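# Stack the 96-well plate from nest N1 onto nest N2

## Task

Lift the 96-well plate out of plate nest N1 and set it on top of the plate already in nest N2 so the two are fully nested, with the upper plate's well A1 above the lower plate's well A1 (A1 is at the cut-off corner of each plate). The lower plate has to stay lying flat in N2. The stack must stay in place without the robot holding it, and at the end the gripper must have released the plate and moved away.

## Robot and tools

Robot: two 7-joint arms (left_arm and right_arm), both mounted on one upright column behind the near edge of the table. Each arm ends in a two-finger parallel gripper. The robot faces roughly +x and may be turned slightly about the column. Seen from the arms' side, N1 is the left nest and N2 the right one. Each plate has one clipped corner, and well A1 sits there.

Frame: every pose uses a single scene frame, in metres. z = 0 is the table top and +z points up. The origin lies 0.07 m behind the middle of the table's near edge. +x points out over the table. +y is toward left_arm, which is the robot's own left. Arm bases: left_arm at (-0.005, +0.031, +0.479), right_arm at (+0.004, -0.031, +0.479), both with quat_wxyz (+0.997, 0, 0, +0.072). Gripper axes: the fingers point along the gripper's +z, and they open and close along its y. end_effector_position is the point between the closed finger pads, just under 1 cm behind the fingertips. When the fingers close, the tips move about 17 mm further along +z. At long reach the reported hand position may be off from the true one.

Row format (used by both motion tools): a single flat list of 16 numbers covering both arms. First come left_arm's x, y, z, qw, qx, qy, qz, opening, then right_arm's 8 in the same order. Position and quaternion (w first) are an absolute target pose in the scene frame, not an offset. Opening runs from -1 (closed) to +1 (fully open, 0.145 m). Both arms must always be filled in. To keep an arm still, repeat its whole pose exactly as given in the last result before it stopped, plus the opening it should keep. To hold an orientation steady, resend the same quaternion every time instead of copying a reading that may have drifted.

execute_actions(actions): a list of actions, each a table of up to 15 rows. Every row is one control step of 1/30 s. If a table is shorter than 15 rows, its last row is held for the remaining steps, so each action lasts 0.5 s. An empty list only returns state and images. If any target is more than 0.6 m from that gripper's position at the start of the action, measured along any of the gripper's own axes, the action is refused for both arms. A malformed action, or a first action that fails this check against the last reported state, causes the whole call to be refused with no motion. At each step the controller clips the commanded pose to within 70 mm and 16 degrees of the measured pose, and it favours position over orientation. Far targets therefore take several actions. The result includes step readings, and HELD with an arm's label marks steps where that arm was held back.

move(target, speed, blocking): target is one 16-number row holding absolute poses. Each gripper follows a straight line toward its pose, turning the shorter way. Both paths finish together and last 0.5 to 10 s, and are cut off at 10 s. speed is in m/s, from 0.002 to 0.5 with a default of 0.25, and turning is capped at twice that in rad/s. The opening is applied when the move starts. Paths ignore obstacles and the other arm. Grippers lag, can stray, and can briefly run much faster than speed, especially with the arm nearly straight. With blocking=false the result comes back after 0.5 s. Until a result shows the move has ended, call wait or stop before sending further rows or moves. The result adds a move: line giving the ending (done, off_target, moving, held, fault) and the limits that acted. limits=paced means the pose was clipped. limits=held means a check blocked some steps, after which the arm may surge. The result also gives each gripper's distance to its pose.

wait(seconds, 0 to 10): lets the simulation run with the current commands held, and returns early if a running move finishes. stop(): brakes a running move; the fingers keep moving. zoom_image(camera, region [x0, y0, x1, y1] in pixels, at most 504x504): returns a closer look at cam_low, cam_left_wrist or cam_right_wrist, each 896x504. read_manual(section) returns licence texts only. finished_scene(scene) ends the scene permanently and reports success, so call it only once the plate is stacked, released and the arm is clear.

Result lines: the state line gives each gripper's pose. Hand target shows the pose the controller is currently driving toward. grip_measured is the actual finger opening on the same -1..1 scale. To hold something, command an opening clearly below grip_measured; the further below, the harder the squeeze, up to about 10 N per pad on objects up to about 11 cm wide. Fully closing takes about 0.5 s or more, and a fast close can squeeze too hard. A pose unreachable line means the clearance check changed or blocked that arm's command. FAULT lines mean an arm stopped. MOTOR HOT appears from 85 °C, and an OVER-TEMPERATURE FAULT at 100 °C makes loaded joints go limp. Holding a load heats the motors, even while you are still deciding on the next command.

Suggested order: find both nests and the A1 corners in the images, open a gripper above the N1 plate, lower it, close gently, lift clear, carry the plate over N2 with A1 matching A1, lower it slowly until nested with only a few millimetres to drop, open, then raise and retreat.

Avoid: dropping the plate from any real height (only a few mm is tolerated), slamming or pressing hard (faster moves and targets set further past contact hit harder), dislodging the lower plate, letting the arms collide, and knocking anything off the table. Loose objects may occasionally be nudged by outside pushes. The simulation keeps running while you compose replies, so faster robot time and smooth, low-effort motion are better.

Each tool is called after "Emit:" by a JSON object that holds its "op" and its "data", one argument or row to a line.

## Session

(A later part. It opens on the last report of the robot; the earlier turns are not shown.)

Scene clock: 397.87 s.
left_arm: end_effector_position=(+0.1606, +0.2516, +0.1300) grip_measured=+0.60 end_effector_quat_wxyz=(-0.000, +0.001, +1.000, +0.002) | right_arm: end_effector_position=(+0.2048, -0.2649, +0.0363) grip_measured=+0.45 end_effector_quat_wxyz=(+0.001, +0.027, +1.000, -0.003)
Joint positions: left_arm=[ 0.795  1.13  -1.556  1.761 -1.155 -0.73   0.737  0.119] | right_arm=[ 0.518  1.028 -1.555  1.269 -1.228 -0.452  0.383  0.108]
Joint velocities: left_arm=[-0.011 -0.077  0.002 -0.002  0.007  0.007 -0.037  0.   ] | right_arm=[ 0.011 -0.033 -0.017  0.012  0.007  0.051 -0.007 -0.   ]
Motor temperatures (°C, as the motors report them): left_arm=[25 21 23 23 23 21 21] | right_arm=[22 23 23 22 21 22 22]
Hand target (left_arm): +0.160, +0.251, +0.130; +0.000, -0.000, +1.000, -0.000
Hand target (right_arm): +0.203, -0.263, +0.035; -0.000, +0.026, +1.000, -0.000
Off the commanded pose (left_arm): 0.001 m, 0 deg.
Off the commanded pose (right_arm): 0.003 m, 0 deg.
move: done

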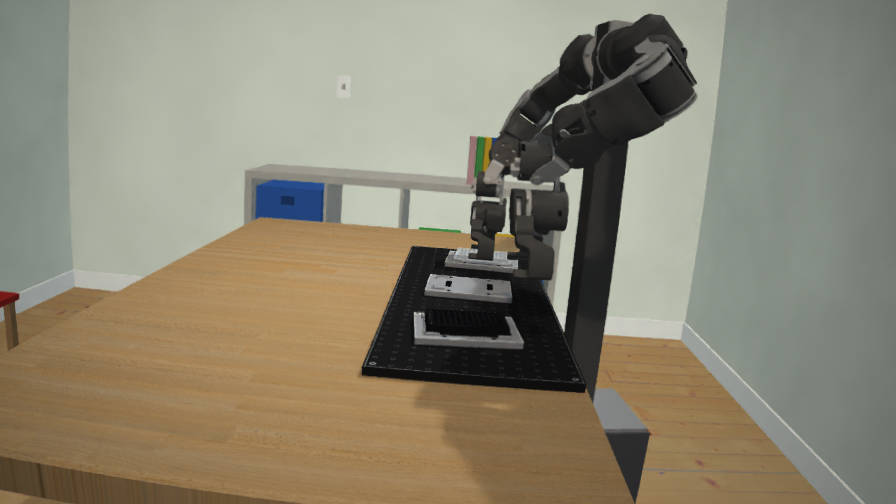

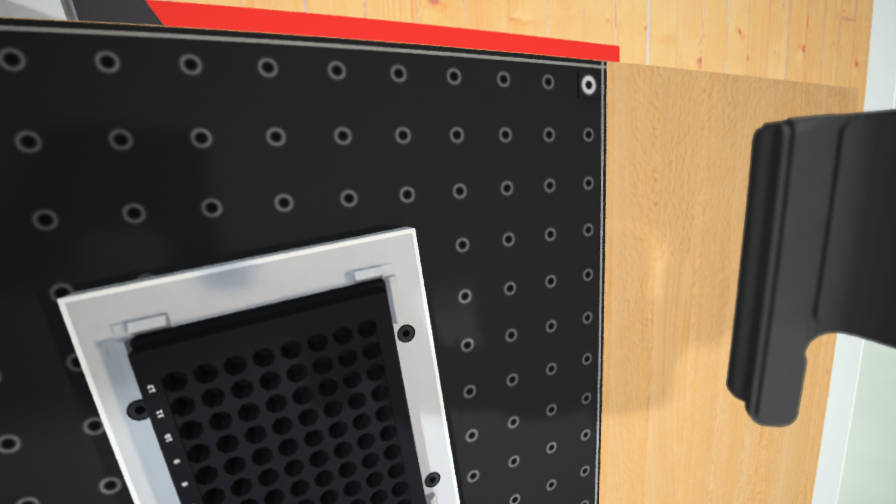

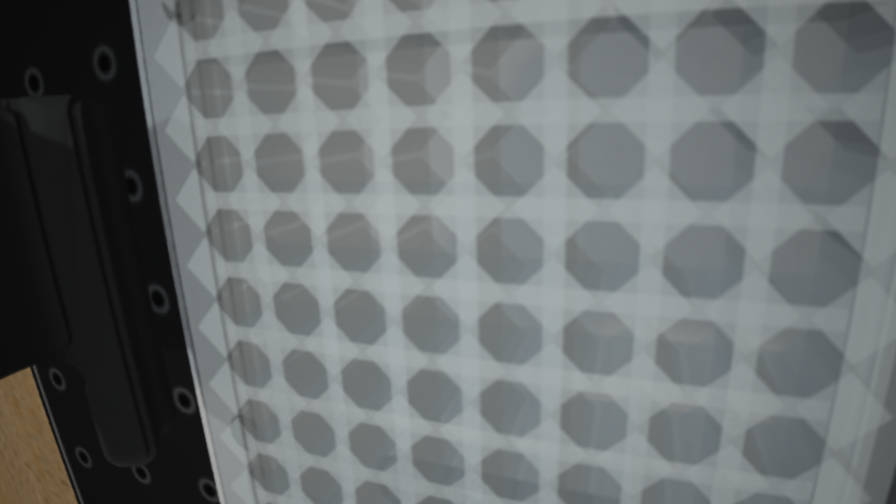

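Emit:
{"op": "execute_actions", "data": {
  "actions": [
    [[0.16,0.251,0.13,0,0,1,0,0.6,0.2035,-0.263,0.035,0,0.026,0.9997,0,0.40],[0.16,0.251,0.13,0,0,1,0,0.6,0.2035,-0.263,0.035,0,0.026,0.9997,0,0.36],[0.16,0.251,0.13,0,0,1,0,0.6,0.2035,-0.263,0.035,0,0.026,0.9997,0,0.32],[0.16,0.251,0.13,0,0,1,0,0.6,0.2035,-0.263,0.035,0,0.026,0.9997,0,0.28],[0.16,0.251,0.13,0,0,1,0,0.6,0.2035,-0.263,0.035,0,0.026,0.9997,0,0.24],[0.16,0.251,0.13,0,0,1,0,0.6,0.2035,-0.263,0.035,0,0.026,0.9997,0,0.20],[0.16,0.251,0.13,0,0,1,0,0.6,0.2035,-0.263,0.035,0,0.026,0.9997,0,0.17],[0.16,0.251,0.13,0,0,1,0,0.6,0.2035,-0.263,0.035,0,0.026,0.9997,0,0.14],[0.16,0.251,0.13,0,0,1,0,0.6,0.2035,-0.263,0.035,0,0.026,0.9997,0,0.11],[0.16,0.251,0.13,0,0,1,0,0.6,0.2035,-0.263,0.035,0,0.026,0.9997,0,0.08],[0.16,0.251,0.13,0,0,1,0,0.6,0.2035,-0.263,0.035,0,0.026,0.9997,0,0.05],[0.16,0.251,0.13,0,0,1,0,0.6,0.2035,-0.263,0.035,0,0.026,0.9997,0,0.02],[0.16,0.251,0.13,0,0,1,0,0.6,0.2035,-0.263,0.035,0,0.026,0.9997,0,-0.02],[0.16,0.251,0.13,0,0,1,0,0.6,0.2035,-0.263,0.035,0,0.026,0.9997,0,-0.06],[0.16,0.251,0.13,0,0,1,0,0.6,0.2035,-0.263,0.035,0,0.026,0.9997,0,-0.1]],
    [[0.16,0.251,0.13,0,0,1,0,0.6,0.2035,-0.263,0.035,0,0.026,0.9997,0,-0.15],[0.16,0.251,0.13,0,0,1,0,0.6,0.2035,-0.263,0.035,0,0.026,0.9997,0,-0.2],[0.16,0.251,0.13,0,0,1,0,0.6,0.2035,-0.263,0.035,0,0.026,0.9997,0,-0.25],[0.16,0.251,0.13,0,0,1,0,0.6,0.2035,-0.263,0.035,0,0.026,0.9997,0,-0.3]]
  ]
}}

Scene clock: 428.10 s.
left_arm: end_effector_position=(+0.1606, +0.2517, +0.1300) grip_measured=+0.60 end_effector_quat_wxyz=(-0.000, +0.001, +1.000, +0.003) | right_arm: end_effector_position=(+0.2049, -0.2667, +0.0361) grip_measured=+0.11 end_effector_quat_wxyz=(+0.001, +0.027, +1.000, -0.006)
Joint positions: left_arm=[ 0.795  1.131 -1.556  1.761 -1.155 -0.73   0.737  0.119] | right_arm=[ 0.518  1.029 -1.555  1.266 -1.23  -0.451  0.386  0.084]
Joint velocities: left_arm=[-0.033 -0.033  0.012 -0.007 -0.007  0.007  0.037  0.   ] | right_arm=[-0.033 -0.055  0.002 -0.027 -0.037 -0.037  0.037 -0.   ]
Motor temperatures (°C, as the motors report them): left_arm=[25 21 23 23 23 21 21] | right_arm=[22 23 23 22 21 22 22]
Hand target (left_arm): +0.160, +0.251, +0.130; -0.000, -0.000, +1.000, +0.000
Hand target (right_arm): +0.204, -0.263, +0.035; +0.000, +0.026, +1.000, -0.000
Off the commanded pose (left_arm): 0.001 m, 0 deg.
Off the commanded pose (right_arm): 0.004 m, 1 deg.
Step readings (end_effector_position; steps 1 to 15: 1st action; 16 to 30: 2nd action):
0: left_arm (+0.1606, +0.2516, +0.1300) | right_arm (+0.2048, -0.2649, +0.0363)
1: left_arm (+0.1606, +0.2517, +0.1300) | right_arm (+0.2049, -0.2649, +0.0363)
2: left_arm (+0.1606, +0.2517, +0.1300) | right_arm (+0.2049, -0.2649, +0.0363)
4: left_arm (+0.1606, +0.2517, +0.1300) | right_arm (+0.2049, -0.2647, +0.0362)
8: left_arm (+0.1606, +0.2517, +0.1300) | right_arm (+0.2050, -0.2660, +0.0361)
15: left_arm (+0.1606, +0.2517, +0.1300) | right_arm (+0.2049, -0.2667, +0.0361)
16: left_arm (+0.1606, +0.2517, +0.1300) | right_arm (+0.2049, -0.2667, +0.0361)
17: left_arm (+0.1606, +0.2517, +0.1300) | right_arm (+0.2049, -0.2667, +0.0361)
19: left_arm (+0.1606, +0.2517, +0.1300) | right_arm (+0.2049, -0.2667, +0.0361)
23: left_arm (+0.1606, +0.2517, +0.1300) | right_arm (+0.2049, -0.2667, +0.0361)
30: end_effector_position above

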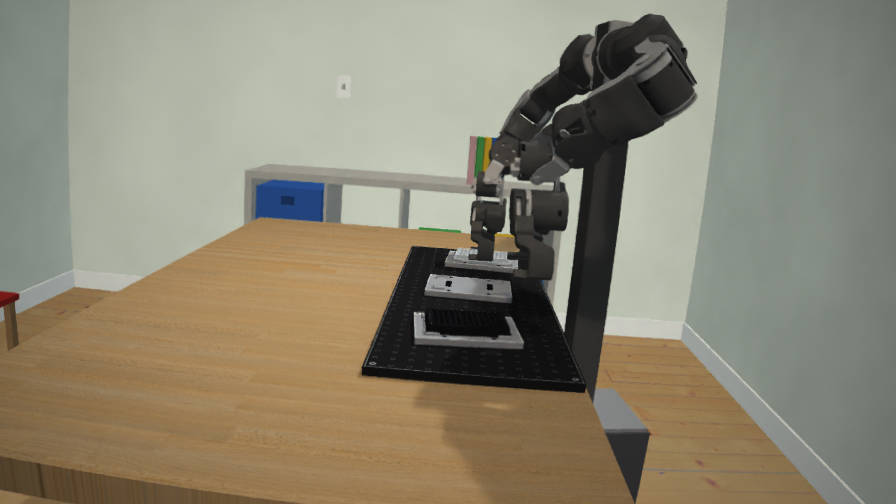

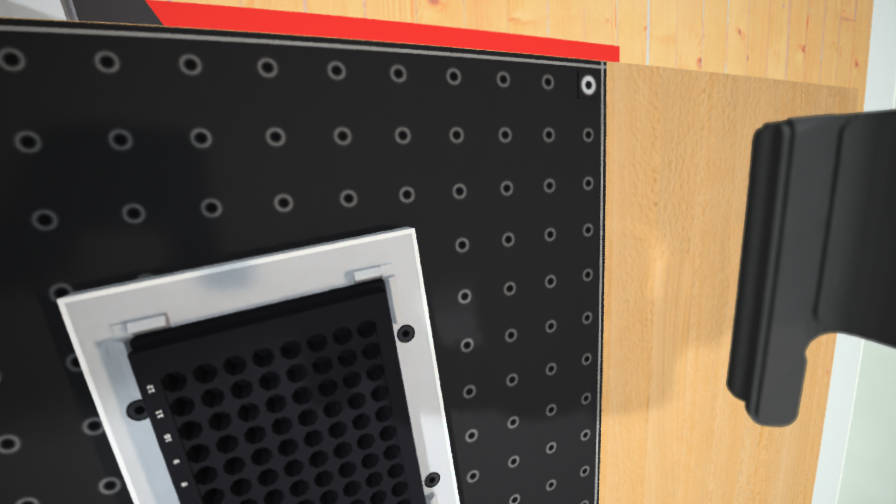

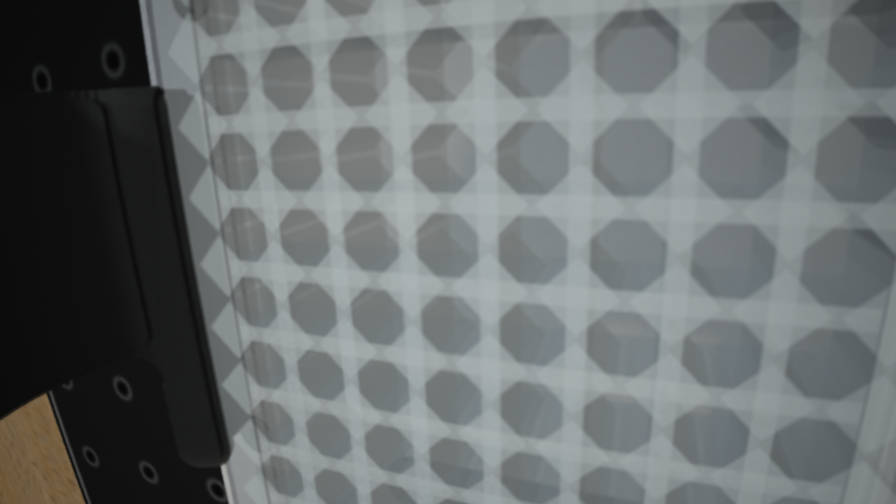

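Emit:
{"op": "zoom_image", "data": {
  "camera": "cam_low",
  "region": [440, 230, 530, 280]
}}

Region (440, 230, 530, 280) of cam_low's 896x504 image, scaled by 5.600, with more detail than that image has.

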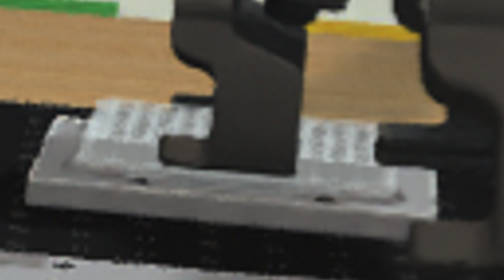

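Emit:
{"op": "execute_actions", "data": {
  "actions": [
    [[0.16,0.251,0.13,0,0,1,0,0.6,0.2035,-0.265,0.035,0,0.026,0.9997,0,0.3]],
    [[0.16,0.251,0.13,0,0,1,0,0.6,0.2035,-0.265,0.0395,0,0.026,0.9997,0,0.3]],
    [[0.16,0.251,0.13,0,0,1,0,0.6,0.2035,-0.265,0.0395,0,0.026,0.9997,0,0.3]],
    [[0.16,0.251,0.13,0,0,1,0,0.6,0.2035,-0.265,0.0395,0,0.026,0.9997,0,0.27],[0.16,0.251,0.13,0,0,1,0,0.6,0.2035,-0.265,0.0395,0,0.026,0.9997,0,0.24],[0.16,0.251,0.13,0,0,1,0,0.6,0.2035,-0.265,0.0395,0,0.026,0.9997,0,0.21],[0.16,0.251,0.13,0,0,1,0,0.6,0.2035,-0.265,0.0395,0,0.026,0.9997,0,0.18],[0.16,0.251,0.13,0,0,1,0,0.6,0.2035,-0.265,0.0395,0,0.026,0.9997,0,0.15],[0.16,0.251,0.13,0,0,1,0,0.6,0.2035,-0.265,0.0395,0,0.026,0.9997,0,0.12],[0.16,0.251,0.13,0,0,1,0,0.6,0.2035,-0.265,0.0395,0,0.026,0.9997,0,0.09],[0.16,0.251,0.13,0,0,1,0,0.6,0.2035,-0.265,0.0395,0,0.026,0.9997,0,0.06],[0.16,0.251,0.13,0,0,1,0,0.6,0.2035,-0.265,0.0395,0,0.026,0.9997,0,0.03],[0.16,0.251,0.13,0,0,1,0,0.6,0.2035,-0.265,0.0395,0,0.026,0.9997,0,0.0],[0.16,0.251,0.13,0,0,1,0,0.6,0.2035,-0.265,0.0395,0,0.026,0.9997,0,-0.05],[0.16,0.251,0.13,0,0,1,0,0.6,0.2035,-0.265,0.0395,0,0.026,0.9997,0,-0.1],[0.16,0.251,0.13,0,0,1,0,0.6,0.2035,-0.265,0.0395,0,0.026,0.9997,0,-0.15],[0.16,0.251,0.13,0,0,1,0,0.6,0.2035,-0.265,0.0395,0,0.026,0.9997,0,-0.2],[0.16,0.251,0.13,0,0,1,0,0.6,0.2035,-0.265,0.0395,0,0.026,0.9997,0,-0.25],[0.16,0.251,0.13,0,0,1,0,0.6,0.2035,-0.265,0.0395,0,0.026,0.9997,0,-0.3]],
    [[0.16,0.251,0.13,0,0,1,0,0.6,0.2035,-0.265,0.0395,0,0.026,0.9997,0,-0.3]]
  ]
}}


Emit:
{"op": "execute_actions", "data": {
  "actions": [
    [[0.16,0.251,0.13,0,0,1,0,0.6,0.2035,-0.265,0.035,0,0.026,0.9997,0,0.3]],
    [[0.16,0.251,0.13,0,0,1,0,0.6,0.2035,-0.265,0.0395,0,0.026,0.9997,0,0.3]],
    [[0.16,0.251,0.13,0,0,1,0,0.6,0.2035,-0.265,0.0395,0,0.026,0.9997,0,0.3]],
    [[0.16,0.251,0.13,0,0,1,0,0.6,0.2035,-0.265,0.0395,0,0.026,0.9997,0,0.26],[0.16,0.251,0.13,0,0,1,0,0.6,0.2035,-0.265,0.0395,0,0.026,0.9997,0,0.22],[0.16,0.251,0.13,0,0,1,0,0.6,0.2035,-0.265,0.0395,0,0.026,0.9997,0,0.18],[0.16,0.251,0.13,0,0,1,0,0.6,0.2035,-0.265,0.0395,0,0.026,0.9997,0,0.15],[0.16,0.251,0.13,0,0,1,0,0.6,0.2035,-0.265,0.0395,0,0.026,0.9997,0,0.12],[0.16,0.251,0.13,0,0,1,0,0.6,0.2035,-0.265,0.0395,0,0.026,0.9997,0,0.09],[0.16,0.251,0.13,0,0,1,0,0.6,0.2035,-0.265,0.0395,0,0.026,0.9997,0,0.06],[0.16,0.251,0.13,0,0,1,0,0.6,0.2035,-0.265,0.0395,0,0.026,0.9997,0,0.03],[0.16,0.251,0.13,0,0,1,0,0.6,0.2035,-0.265,0.0395,0,0.026,0.9997,0,0.0],[0.16,0.251,0.13,0,0,1,0,0.6,0.2035,-0.265,0.0395,0,0.026,0.9997,0,-0.06],[0.16,0.251,0.13,0,0,1,0,0.6,0.2035,-0.265,0.0395,0,0.026,0.9997,0,-0.12],[0.16,0.251,0.13,0,0,1,0,0.6,0.2035,-0.265,0.0395,0,0.026,0.9997,0,-0.18],[0.16,0.251,0.13,0,0,1,0,0.6,0.2035,-0.265,0.0395,0,0.026,0.9997,0,-0.24],[0.16,0.251,0.13,0,0,1,0,0.6,0.2035,-0.265,0.0395,0,0.026,0.9997,0,-0.3]],
    [[0.16,0.251,0.13,0,0,1,0,0.6,0.2035,-0.265,0.0395,0,0.026,0.9997,0,-0.3]]
  ]
}}

Scene clock: 484.97 s.
left_arm: end_effector_position=(+0.1606, +0.2517, +0.1300) grip_measured=+0.60 end_effector_quat_wxyz=(-0.000, +0.001, +1.000, +0.003) | right_arm: end_effector_position=(+0.2032, -0.2669, +0.0396) grip_measured=+0.07 end_effector_quat_wxyz=(+0.000, +0.026, +1.000, -0.002)
Joint positions: left_arm=[ 0.795  1.131 -1.556  1.761 -1.155 -0.73   0.737  0.119] | right_arm=[ 0.518  1.048 -1.555  1.29  -1.227 -0.452  0.383  0.081]
Joint velocities: left_arm=[-0.011 -0.011  0.017  0.002 -0.037  0.037 -0.037 -0.   ] | right_arm=[ 0.033 -0.033 -0.012  0.007 -0.037 -0.125  0.051 -0.   ]
Motor temperatures (°C, as the motors report them): left_arm=[25 21 23 23 23 21 21] | right_arm=[22 23 23 22 21 22 22]
Hand target (left_arm): +0.160, +0.251, +0.130; -0.000, -0.000, +1.000, +0.000
Hand target (right_arm): +0.204, -0.265, +0.039; +0.000, +0.026, +1.000, -0.000
Off the commanded pose (left_arm): 0.001 m, 0 deg.
Off the commanded pose (right_arm): 0.002 m, 0 deg.
Step readings (end_effector_position; steps 1 to 15: 1st action; 16 to 30: 2nd action; 31 to 45: 3rd action; 46 to 60: 4th action; 61 to 75: 5th action):
0: left_arm (+0.1606, +0.2517, +0.1300) | right_arm (+0.2049, -0.2667, +0.0361)
1: left_arm (+0.1606, +0.2517, +0.1300) | right_arm (+0.2050, -0.2665, +0.0360)
2: left_arm (+0.1606, +0.2517, +0.1300) | right_arm (+0.2051, -0.2662, +0.0360)
4: left_arm (+0.1606, +0.2517, +0.1300) | right_arm (+0.2052, -0.2659, +0.0360)
8: left_arm (+0.1606, +0.2517, +0.1300) | right_arm (+0.2052, -0.2657, +0.0360)
15: left_arm (+0.1606, +0.2517, +0.1300) | right_arm (+0.2052, -0.2657, +0.0360)
16: left_arm (+0.1606, +0.2517, +0.1300) | right_arm (+0.2039, -0.2644, +0.0378)
17: left_arm (+0.1606, +0.2517, +0.1300) | right_arm (+0.2027, -0.2634, +0.0396)
19: left_arm (+0.1606, +0.2517, +0.1300) | right_arm (+0.2030, -0.2651, +0.0394)
23: left_arm (+0.1606, +0.2517, +0.1300) | right_arm (+0.2031, -0.2652, +0.0395)
30: left_arm (+0.1606, +0.2517, +0.1300) | right_arm (+0.2031, -0.2652, +0.0395)
31: left_arm (+0.1606, +0.2517, +0.1300) | right_arm (+0.2031, -0.2652, +0.0395)
32: left_arm (+0.1606, +0.2517, +0.1300) | right_arm (+0.2031, -0.2652, +0.0395)
34: left_arm (+0.1606, +0.2517, +0.1300) | right_arm (+0.2031, -0.2652, +0.0395)
38: left_arm (+0.1606, +0.2517, +0.1300) | right_arm (+0.2031, -0.2652, +0.0395)
45: left_arm (+0.1606, +0.2517, +0.1300) | right_arm (+0.2031, -0.2652, +0.0395)
46: left_arm (+0.1606, +0.2517, +0.1300) | right_arm (+0.2031, -0.2652, +0.0395)
47: left_arm (+0.1606, +0.2517, +0.1300) | right_arm (+0.2031, -0.2652, +0.0395)
49: left_arm (+0.1606, +0.2517, +0.1300) | right_arm (+0.2031, -0.2652, +0.0395)
53: left_arm (+0.1606, +0.2517, +0.1300) | right_arm (+0.2032, -0.2669, +0.0396)
60: left_arm (+0.1606, +0.2517, +0.1300) | right_arm (+0.2032, -0.2669, +0.0396)
61: left_arm (+0.1606, +0.2517, +0.1300) | right_arm (+0.2032, -0.2669, +0.0396)
62: left_arm (+0.1606, +0.2517, +0.1300) | right_arm (+0.2032, -0.2669, +0.0396)
64: left_arm (+0.1606, +0.2517, +0.1300) | right_arm (+0.2032, -0.2669, +0.0396)
68: left_arm (+0.1606, +0.2517, +0.1300) | right_arm (+0.2032, -0.2669, +0.0396)
75: end_effector_position above

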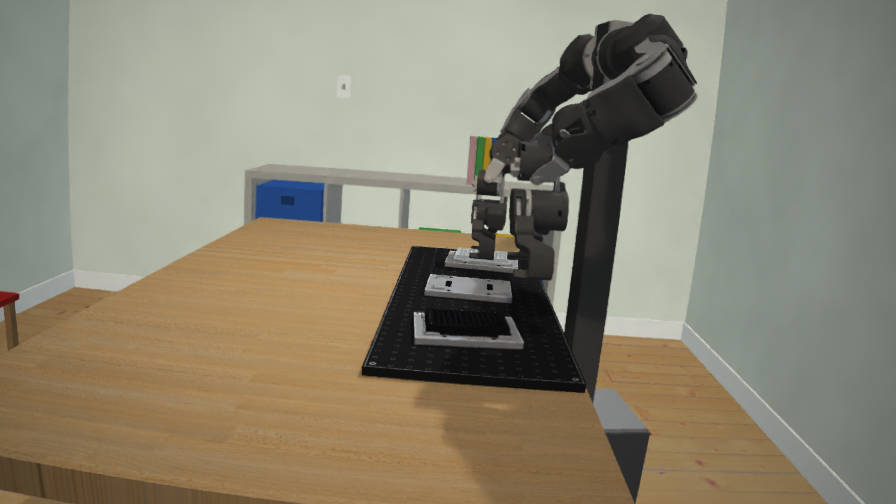

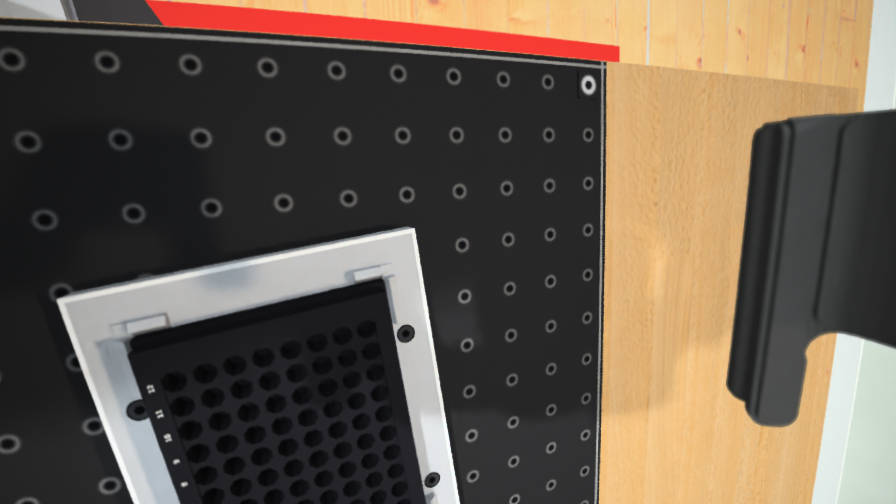

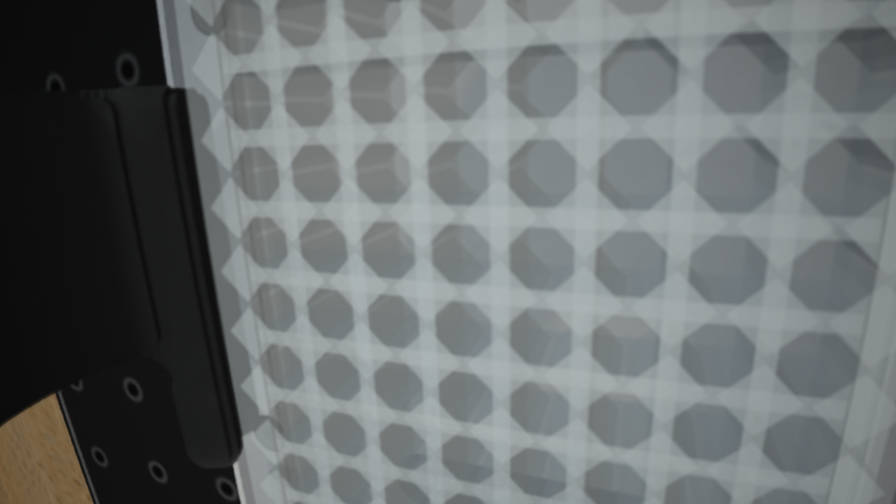

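Emit:
{"op": "move", "data": {
  "target": [0.2,0.28,0.17,0,0,0.9397,-0.342,0.6, 0.2032,-0.2669,0.10,0,0.026,0.9997,0,-0.3],
  "speed": 0.04
}}

Scene clock: 507.20 s.
left_arm: end_effector_position=(+0.1980, +0.2809, +0.1694) grip_measured=+0.60 end_effector_quat_wxyz=(+0.074, -0.032, +0.942, -0.326) | right_arm: end_effector_position=(+0.2032, -0.2655, +0.0992) grip_measured=+0.07 end_effector_quat_wxyz=(+0.001, +0.028, +1.000, +0.002)
Joint positions: left_arm=[ 0.875  1.233 -1.556  1.277 -1.581 -0.77  -0.649  0.119] | right_arm=[ 0.627  1.268 -1.555  1.603 -1.125 -0.51   0.518  0.081]
Joint velocities: left_arm=[-0.055 -0.033  0.002  0.012 -0.066 -0.037 -0.037 -0.   ] | right_arm=[ 0.121  0.011 -0.002  0.017  0.007 -0.037  0.007  0.   ]
Motor temperatures (°C, as the motors report them): left_arm=[25 21 23 23 23 21 21] | right_arm=[22 23 23 22 21 22 22]
Hand target (left_arm): +0.198, +0.280, +0.170; +0.073, -0.031, +0.941, -0.328
Hand target (right_arm): +0.203, -0.266, +0.100; +0.001, +0.028, +1.000, +0.000
Off the commanded pose (left_arm): 0.002 m, 9 deg.
Off the commanded pose (right_arm): 0.002 m, 0 deg.
joint sent to its limit (left arm) — the command would take joint 3 (upper arm roll) past its lower limit, joint 5 (forearm roll) past its lower limit and joint 6 (wrist pitch) past its lower limit, so those joints were sent only as far as their limits.
move: off_target (left_arm)

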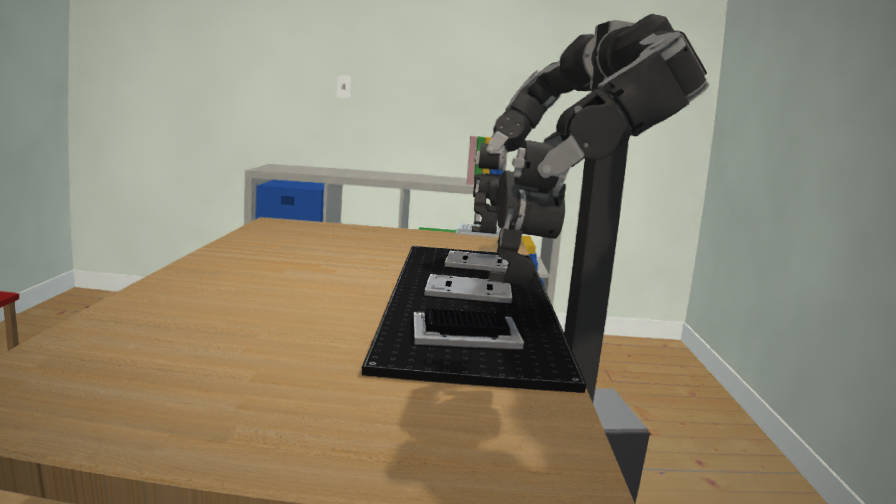

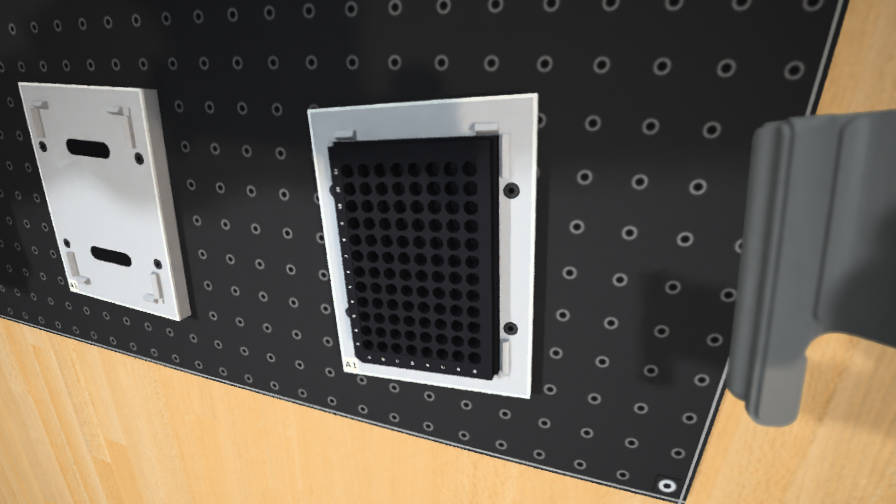

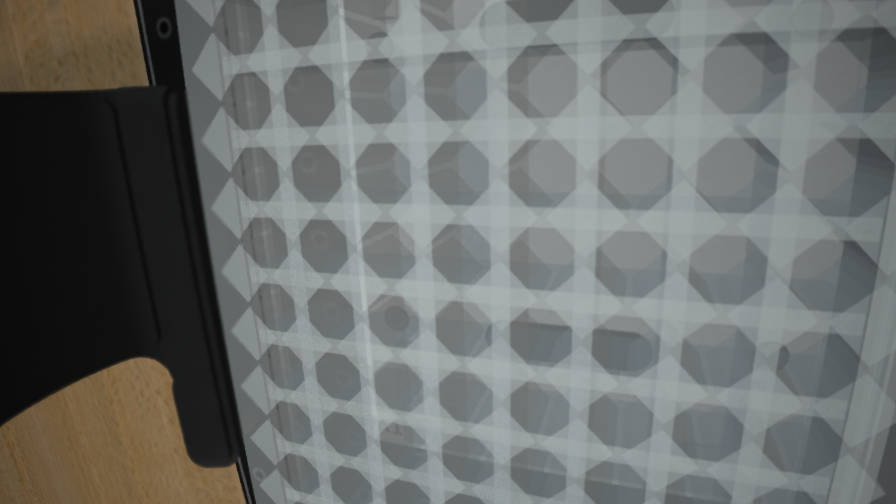

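Emit:
{"op": "zoom_image", "data": {
  "camera": "cam_left_wrist",
  "region": [0, 60, 400, 400]
}}

Region (0, 60, 400, 400) of cam_left_wrist's 896x504 image, scaled by 1.260, with more detail than that image has; it fills the top 428 rows of this view, and the rest is white.

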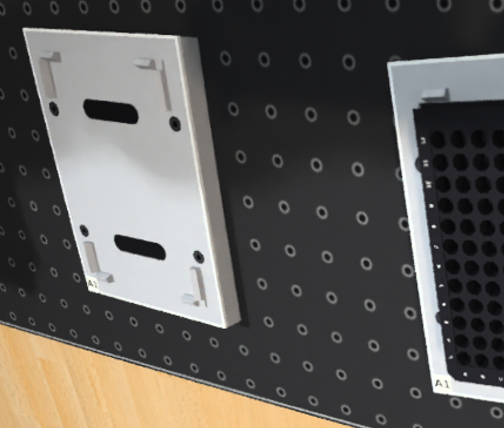

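Emit:
{"op": "move", "data": {
  "target": [0.198,0.28,0.17,0.073,-0.031,0.941,-0.328,0.6, 0.238,-0.045,0.10,0,0.0,1.0,0,-0.3],
  "speed": 0.1
}}

Scene clock: 560.60 s.
left_arm: end_effector_position=(+0.1980, +0.2809, +0.1694) grip_measured=+0.60 end_effector_quat_wxyz=(+0.074, -0.032, +0.942, -0.326) | right_arm: end_effector_position=(+0.2412, -0.0434, +0.0973) grip_measured=+0.07 end_effector_quat_wxyz=(+0.004, +0.001, +1.000, +0.005)
Joint positions: left_arm=[ 0.875  1.233 -1.556  1.277 -1.581 -0.77  -0.649  0.119] | right_arm=[ 0.796  0.489 -1.548  1.457 -0.812 -0.297  1.15   0.081]
Joint velocities: left_arm=[-0.011 -0.077 -0.007 -0.002  0.022 -0.051  0.066 -0.   ] | right_arm=[-0.033  0.011 -0.007  0.017  0.022  0.022 -0.081  0.   ]
Motor temperatures (°C, as the motors report them): left_arm=[25 22 23 23 23 21 21] | right_arm=[22 23 23 22 21 22 22]
Hand target (left_arm): +0.198, +0.280, +0.170; +0.073, -0.031, +0.941, -0.328
Hand target (right_arm): +0.242, -0.044, +0.097; +0.005, +0.003, +1.000, +0.002
Off the commanded pose (left_arm): 0.001 m, 0 deg.
Off the commanded pose (right_arm): 0.004 m, 1 deg.
joint sent to its limit (left arm) — the command would take joint 3 (upper arm roll) past its lower limit, joint 5 (forearm roll) past its lower limit and joint 6 (wrist pitch) past its lower limit, so those joints were sent only as far as their limits.
move: off_target (right_arm)

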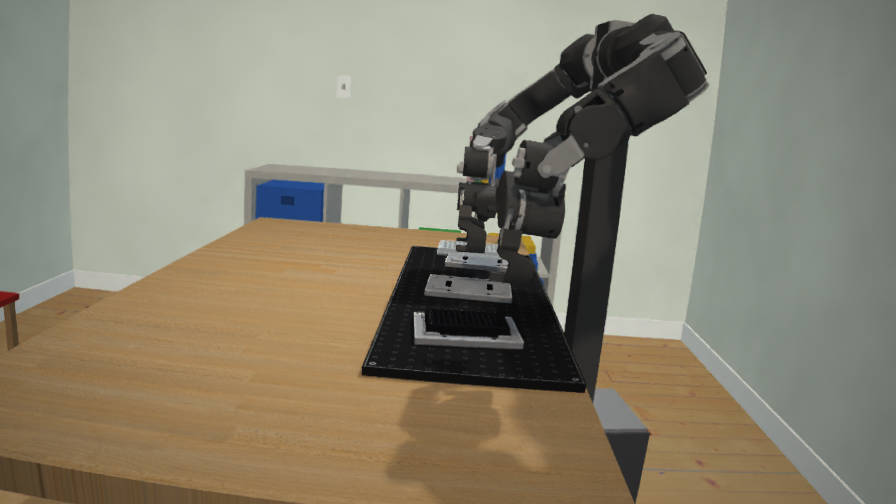

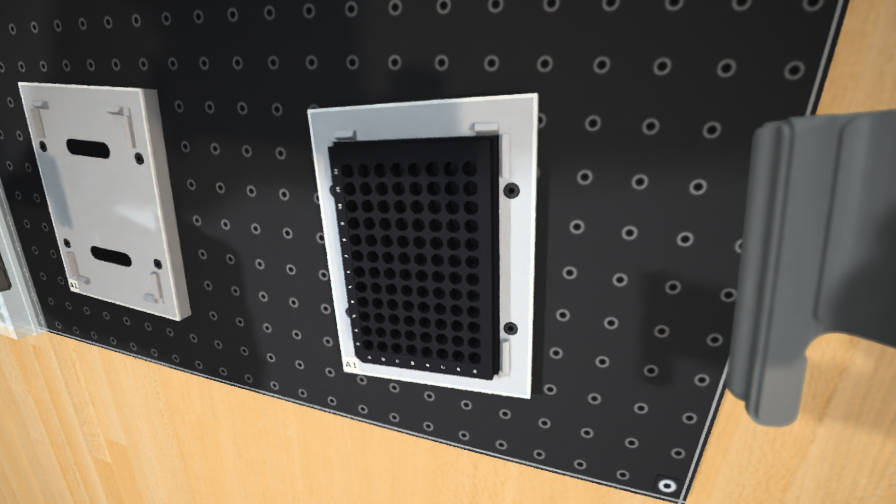

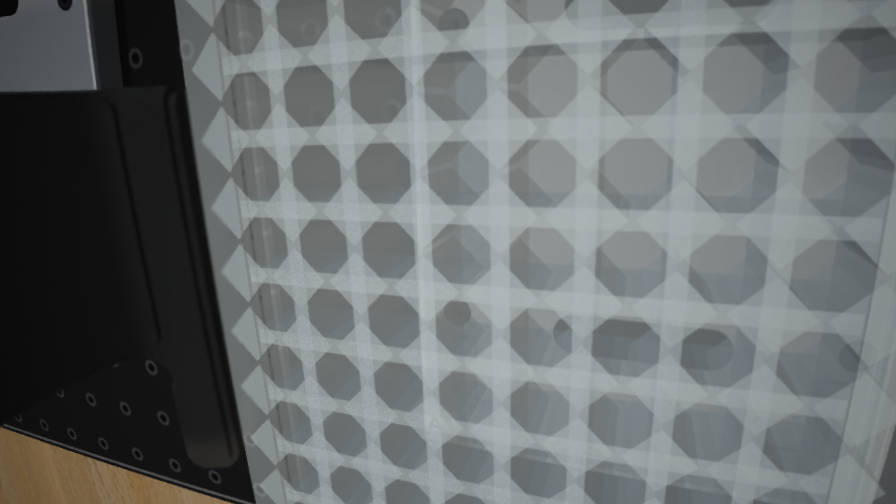

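Emit:
{"op": "move", "data": {
  "target": [0.198,0.28,0.17,0.073,-0.031,0.941,-0.328,0.6, 0.236,-0.026,0.058,0,-0.0087,1.0,0,-0.3],
  "speed": 0.04
}}

Scene clock: 599.47 s.
left_arm: end_effector_position=(+0.1980, +0.2809, +0.1694) grip_measured=+0.60 end_effector_quat_wxyz=(+0.074, -0.032, +0.942, -0.326) | right_arm: end_effector_position=(+0.2379, -0.0261, +0.0594) grip_measured=+0.07 end_effector_quat_wxyz=(+0.002, -0.008, +1.000, -0.001)
Joint positions: left_arm=[ 0.875  1.233 -1.556  1.277 -1.581 -0.77  -0.649  0.119] | right_arm=[ 0.731  0.341 -1.57   1.227 -0.897 -0.323  1.052  0.081]
Joint velocities: left_arm=[-0.011 -0.055 -0.042  0.012 -0.051  0.051  0.095  0.   ] | right_arm=[ 0.011  0.033  0.012 -0.002 -0.037 -0.051 -0.066 -0.   ]
Motor temperatures (°C, as the motors report them): left_arm=[26 22 23 23 23 21 21] | right_arm=[24 22 23 22 21 22 22]
Hand target (left_arm): +0.198, +0.280, +0.170; +0.073, -0.031, +0.941, -0.328
Hand target (right_arm): +0.236, -0.026, +0.058; -0.000, -0.010, +1.000, -0.000
Off the commanded pose (left_arm): 0.001 m, 0 deg.
Off the commanded pose (right_arm): 0.002 m, 0 deg.
joint sent to its limit (left arm) — the command would take joint 3 (upper arm roll) past its lower limit, joint 5 (forearm roll) past its lower limit and joint 6 (wrist pitch) past its lower limit, so those joints were sent only as far as their limits.
move: done

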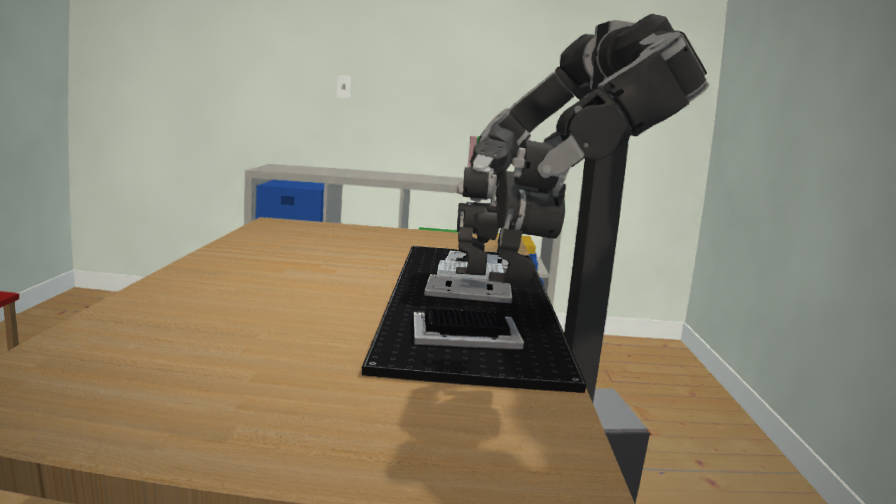

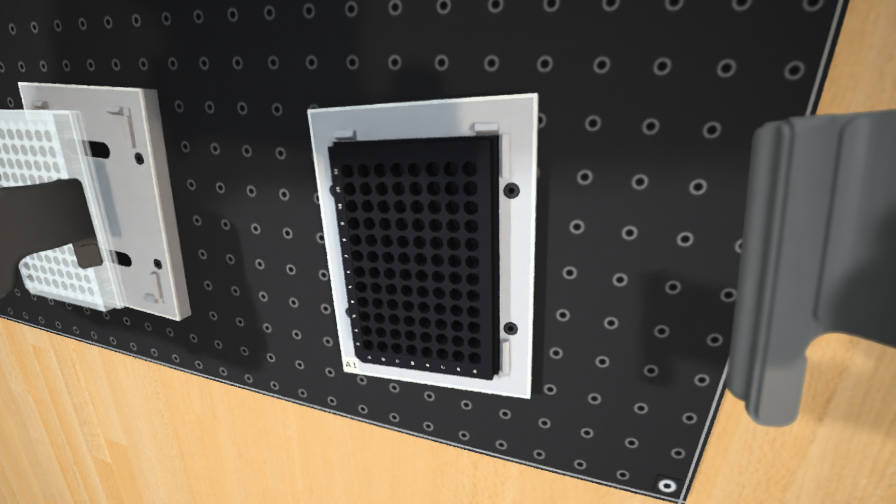

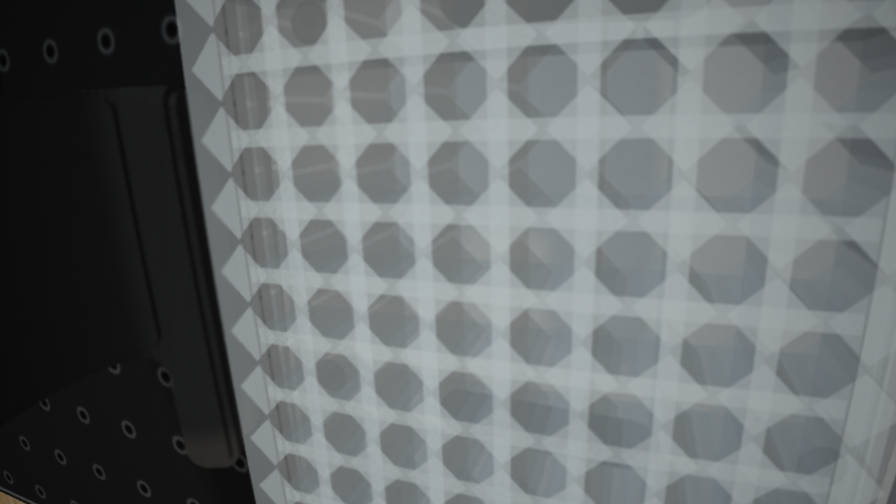

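Emit:
{"op": "zoom_image", "data": {
  "camera": "cam_left_wrist",
  "region": [0, 70, 210, 330]
}}

Emit:
{"op": "zoom_image", "data": {
  "camera": "cam_low",
  "region": [410, 230, 530, 310]
}}

Region (0, 70, 210, 330) of cam_left_wrist's 896x504 image, scaled by 1.938, with more detail than that image has; it fills the left 407 columns of this view, and the rest is white.

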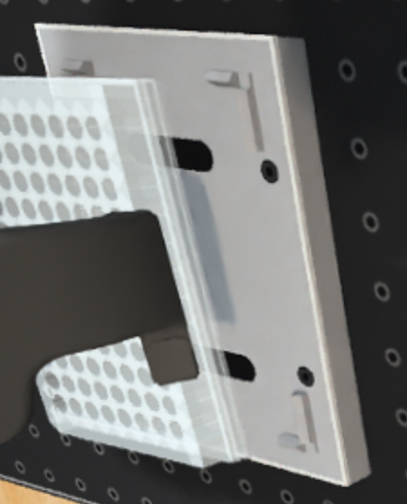

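Region (410, 230, 530, 310) of cam_low's 896x504 image, scaled by 4.200, with more detail than that image has.

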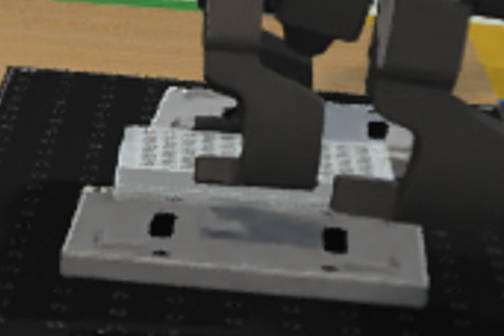

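Emit:
{"op": "move", "data": {
  "target": [0.198,0.28,0.17,0.073,-0.031,0.941,-0.328,0.6, 0.235,-0.016,0.050,0,-0.0087,1.0,0,-0.3],
  "speed": 0.02
}}

Emit:
{"op": "zoom_image", "data": {
  "camera": "cam_left_wrist",
  "region": [0, 70, 210, 330]
}}

Emit:
{"op": "zoom_image", "data": {
  "camera": "cam_low",
  "region": [410, 230, 530, 310]
}}

Scene clock: 663.00 s.
left_arm: end_effector_position=(+0.1980, +0.2809, +0.1694) grip_measured=+0.60 end_effector_quat_wxyz=(+0.074, -0.032, +0.942, -0.326) | right_arm: end_effector_position=(+0.2372, -0.0158, +0.0517) grip_measured=+0.07 end_effector_quat_wxyz=(+0.002, -0.007, +1.000, -0.000)
Joint positions: left_arm=[ 0.875  1.233 -1.556  1.277 -1.581 -0.77  -0.649  0.119] | right_arm=[ 0.717  0.283 -1.57   1.155 -0.913 -0.323  1.034  0.081]
Joint velocities: left_arm=[ 0.055 -0.033  0.007 -0.002  0.051 -0.11  -0.022  0.   ] | right_arm=[-0.011  0.033 -0.012  0.007  0.022 -0.066 -0.051 -0.   ]
Motor temperatures (°C, as the motors report them): left_arm=[26 22 23 23 23 21 22] | right_arm=[24 22 23 22 21 22 22]
Hand target (left_arm): +0.198, +0.280, +0.170; +0.073, -0.031, +0.941, -0.328
Hand target (right_arm): +0.235, -0.016, +0.050; -0.000, -0.009, +1.000, -0.000
Off the commanded pose (left_arm): 0.001 m, 0 deg.
Off the commanded pose (right_arm): 0.003 m, 0 deg.
joint sent to its limit (left arm) — the command would take joint 3 (upper arm roll) past its lower limit, joint 5 (forearm roll) past its lower limit and joint 6 (wrist pitch) past its lower limit, so those joints were sent only as far as their limits.
move: done

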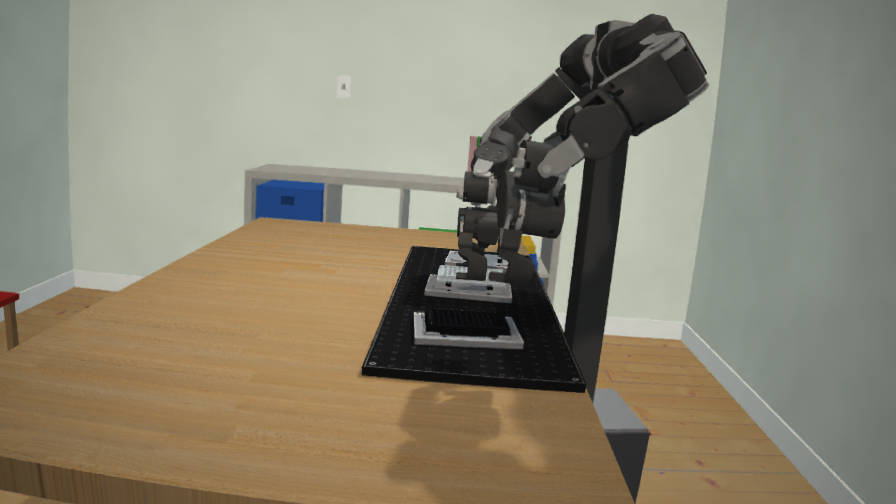

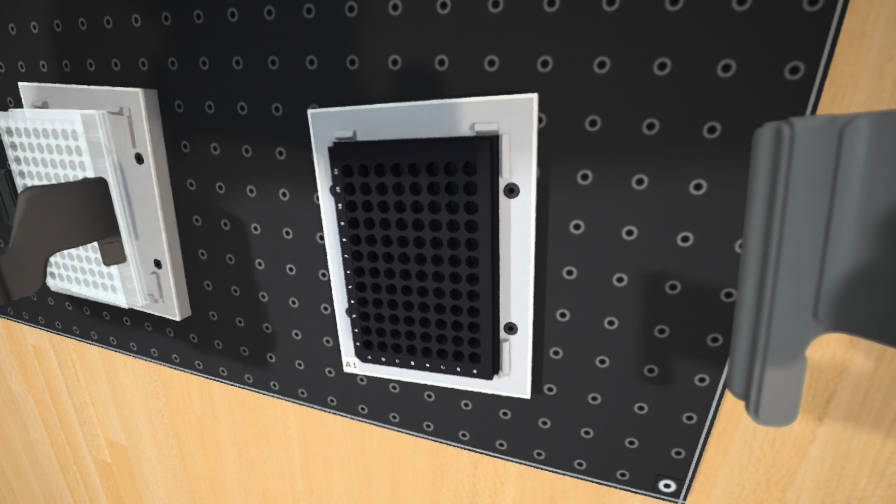

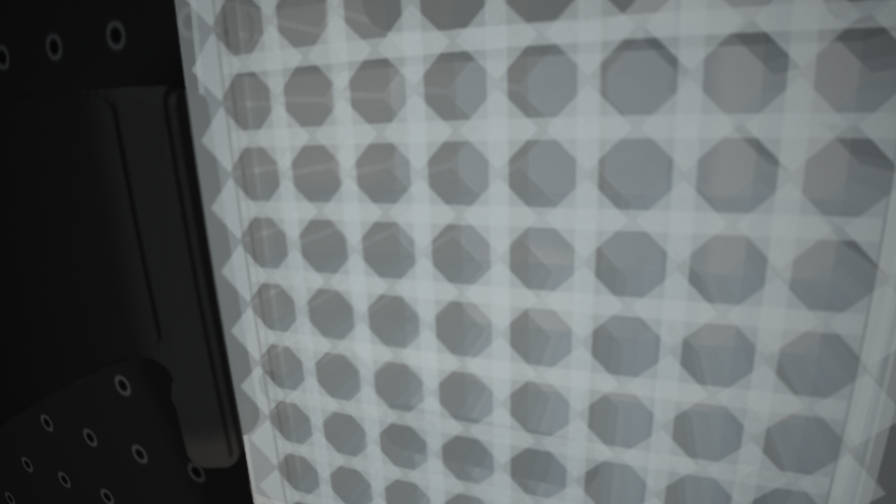

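Region (0, 70, 210, 330) of cam_left_wrist's 896x504 image, scaled by 1.938, with more detail than that image has; it fills the left 407 columns of this view, and the rest is white.

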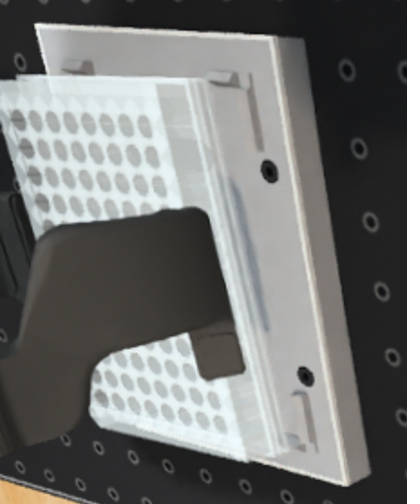

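Region (410, 230, 530, 310) of cam_low's 896x504 image, scaled by 4.200, with more detail than that image has.

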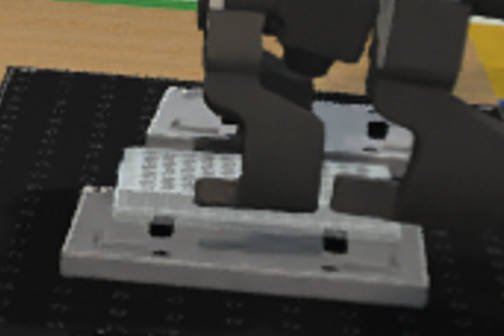

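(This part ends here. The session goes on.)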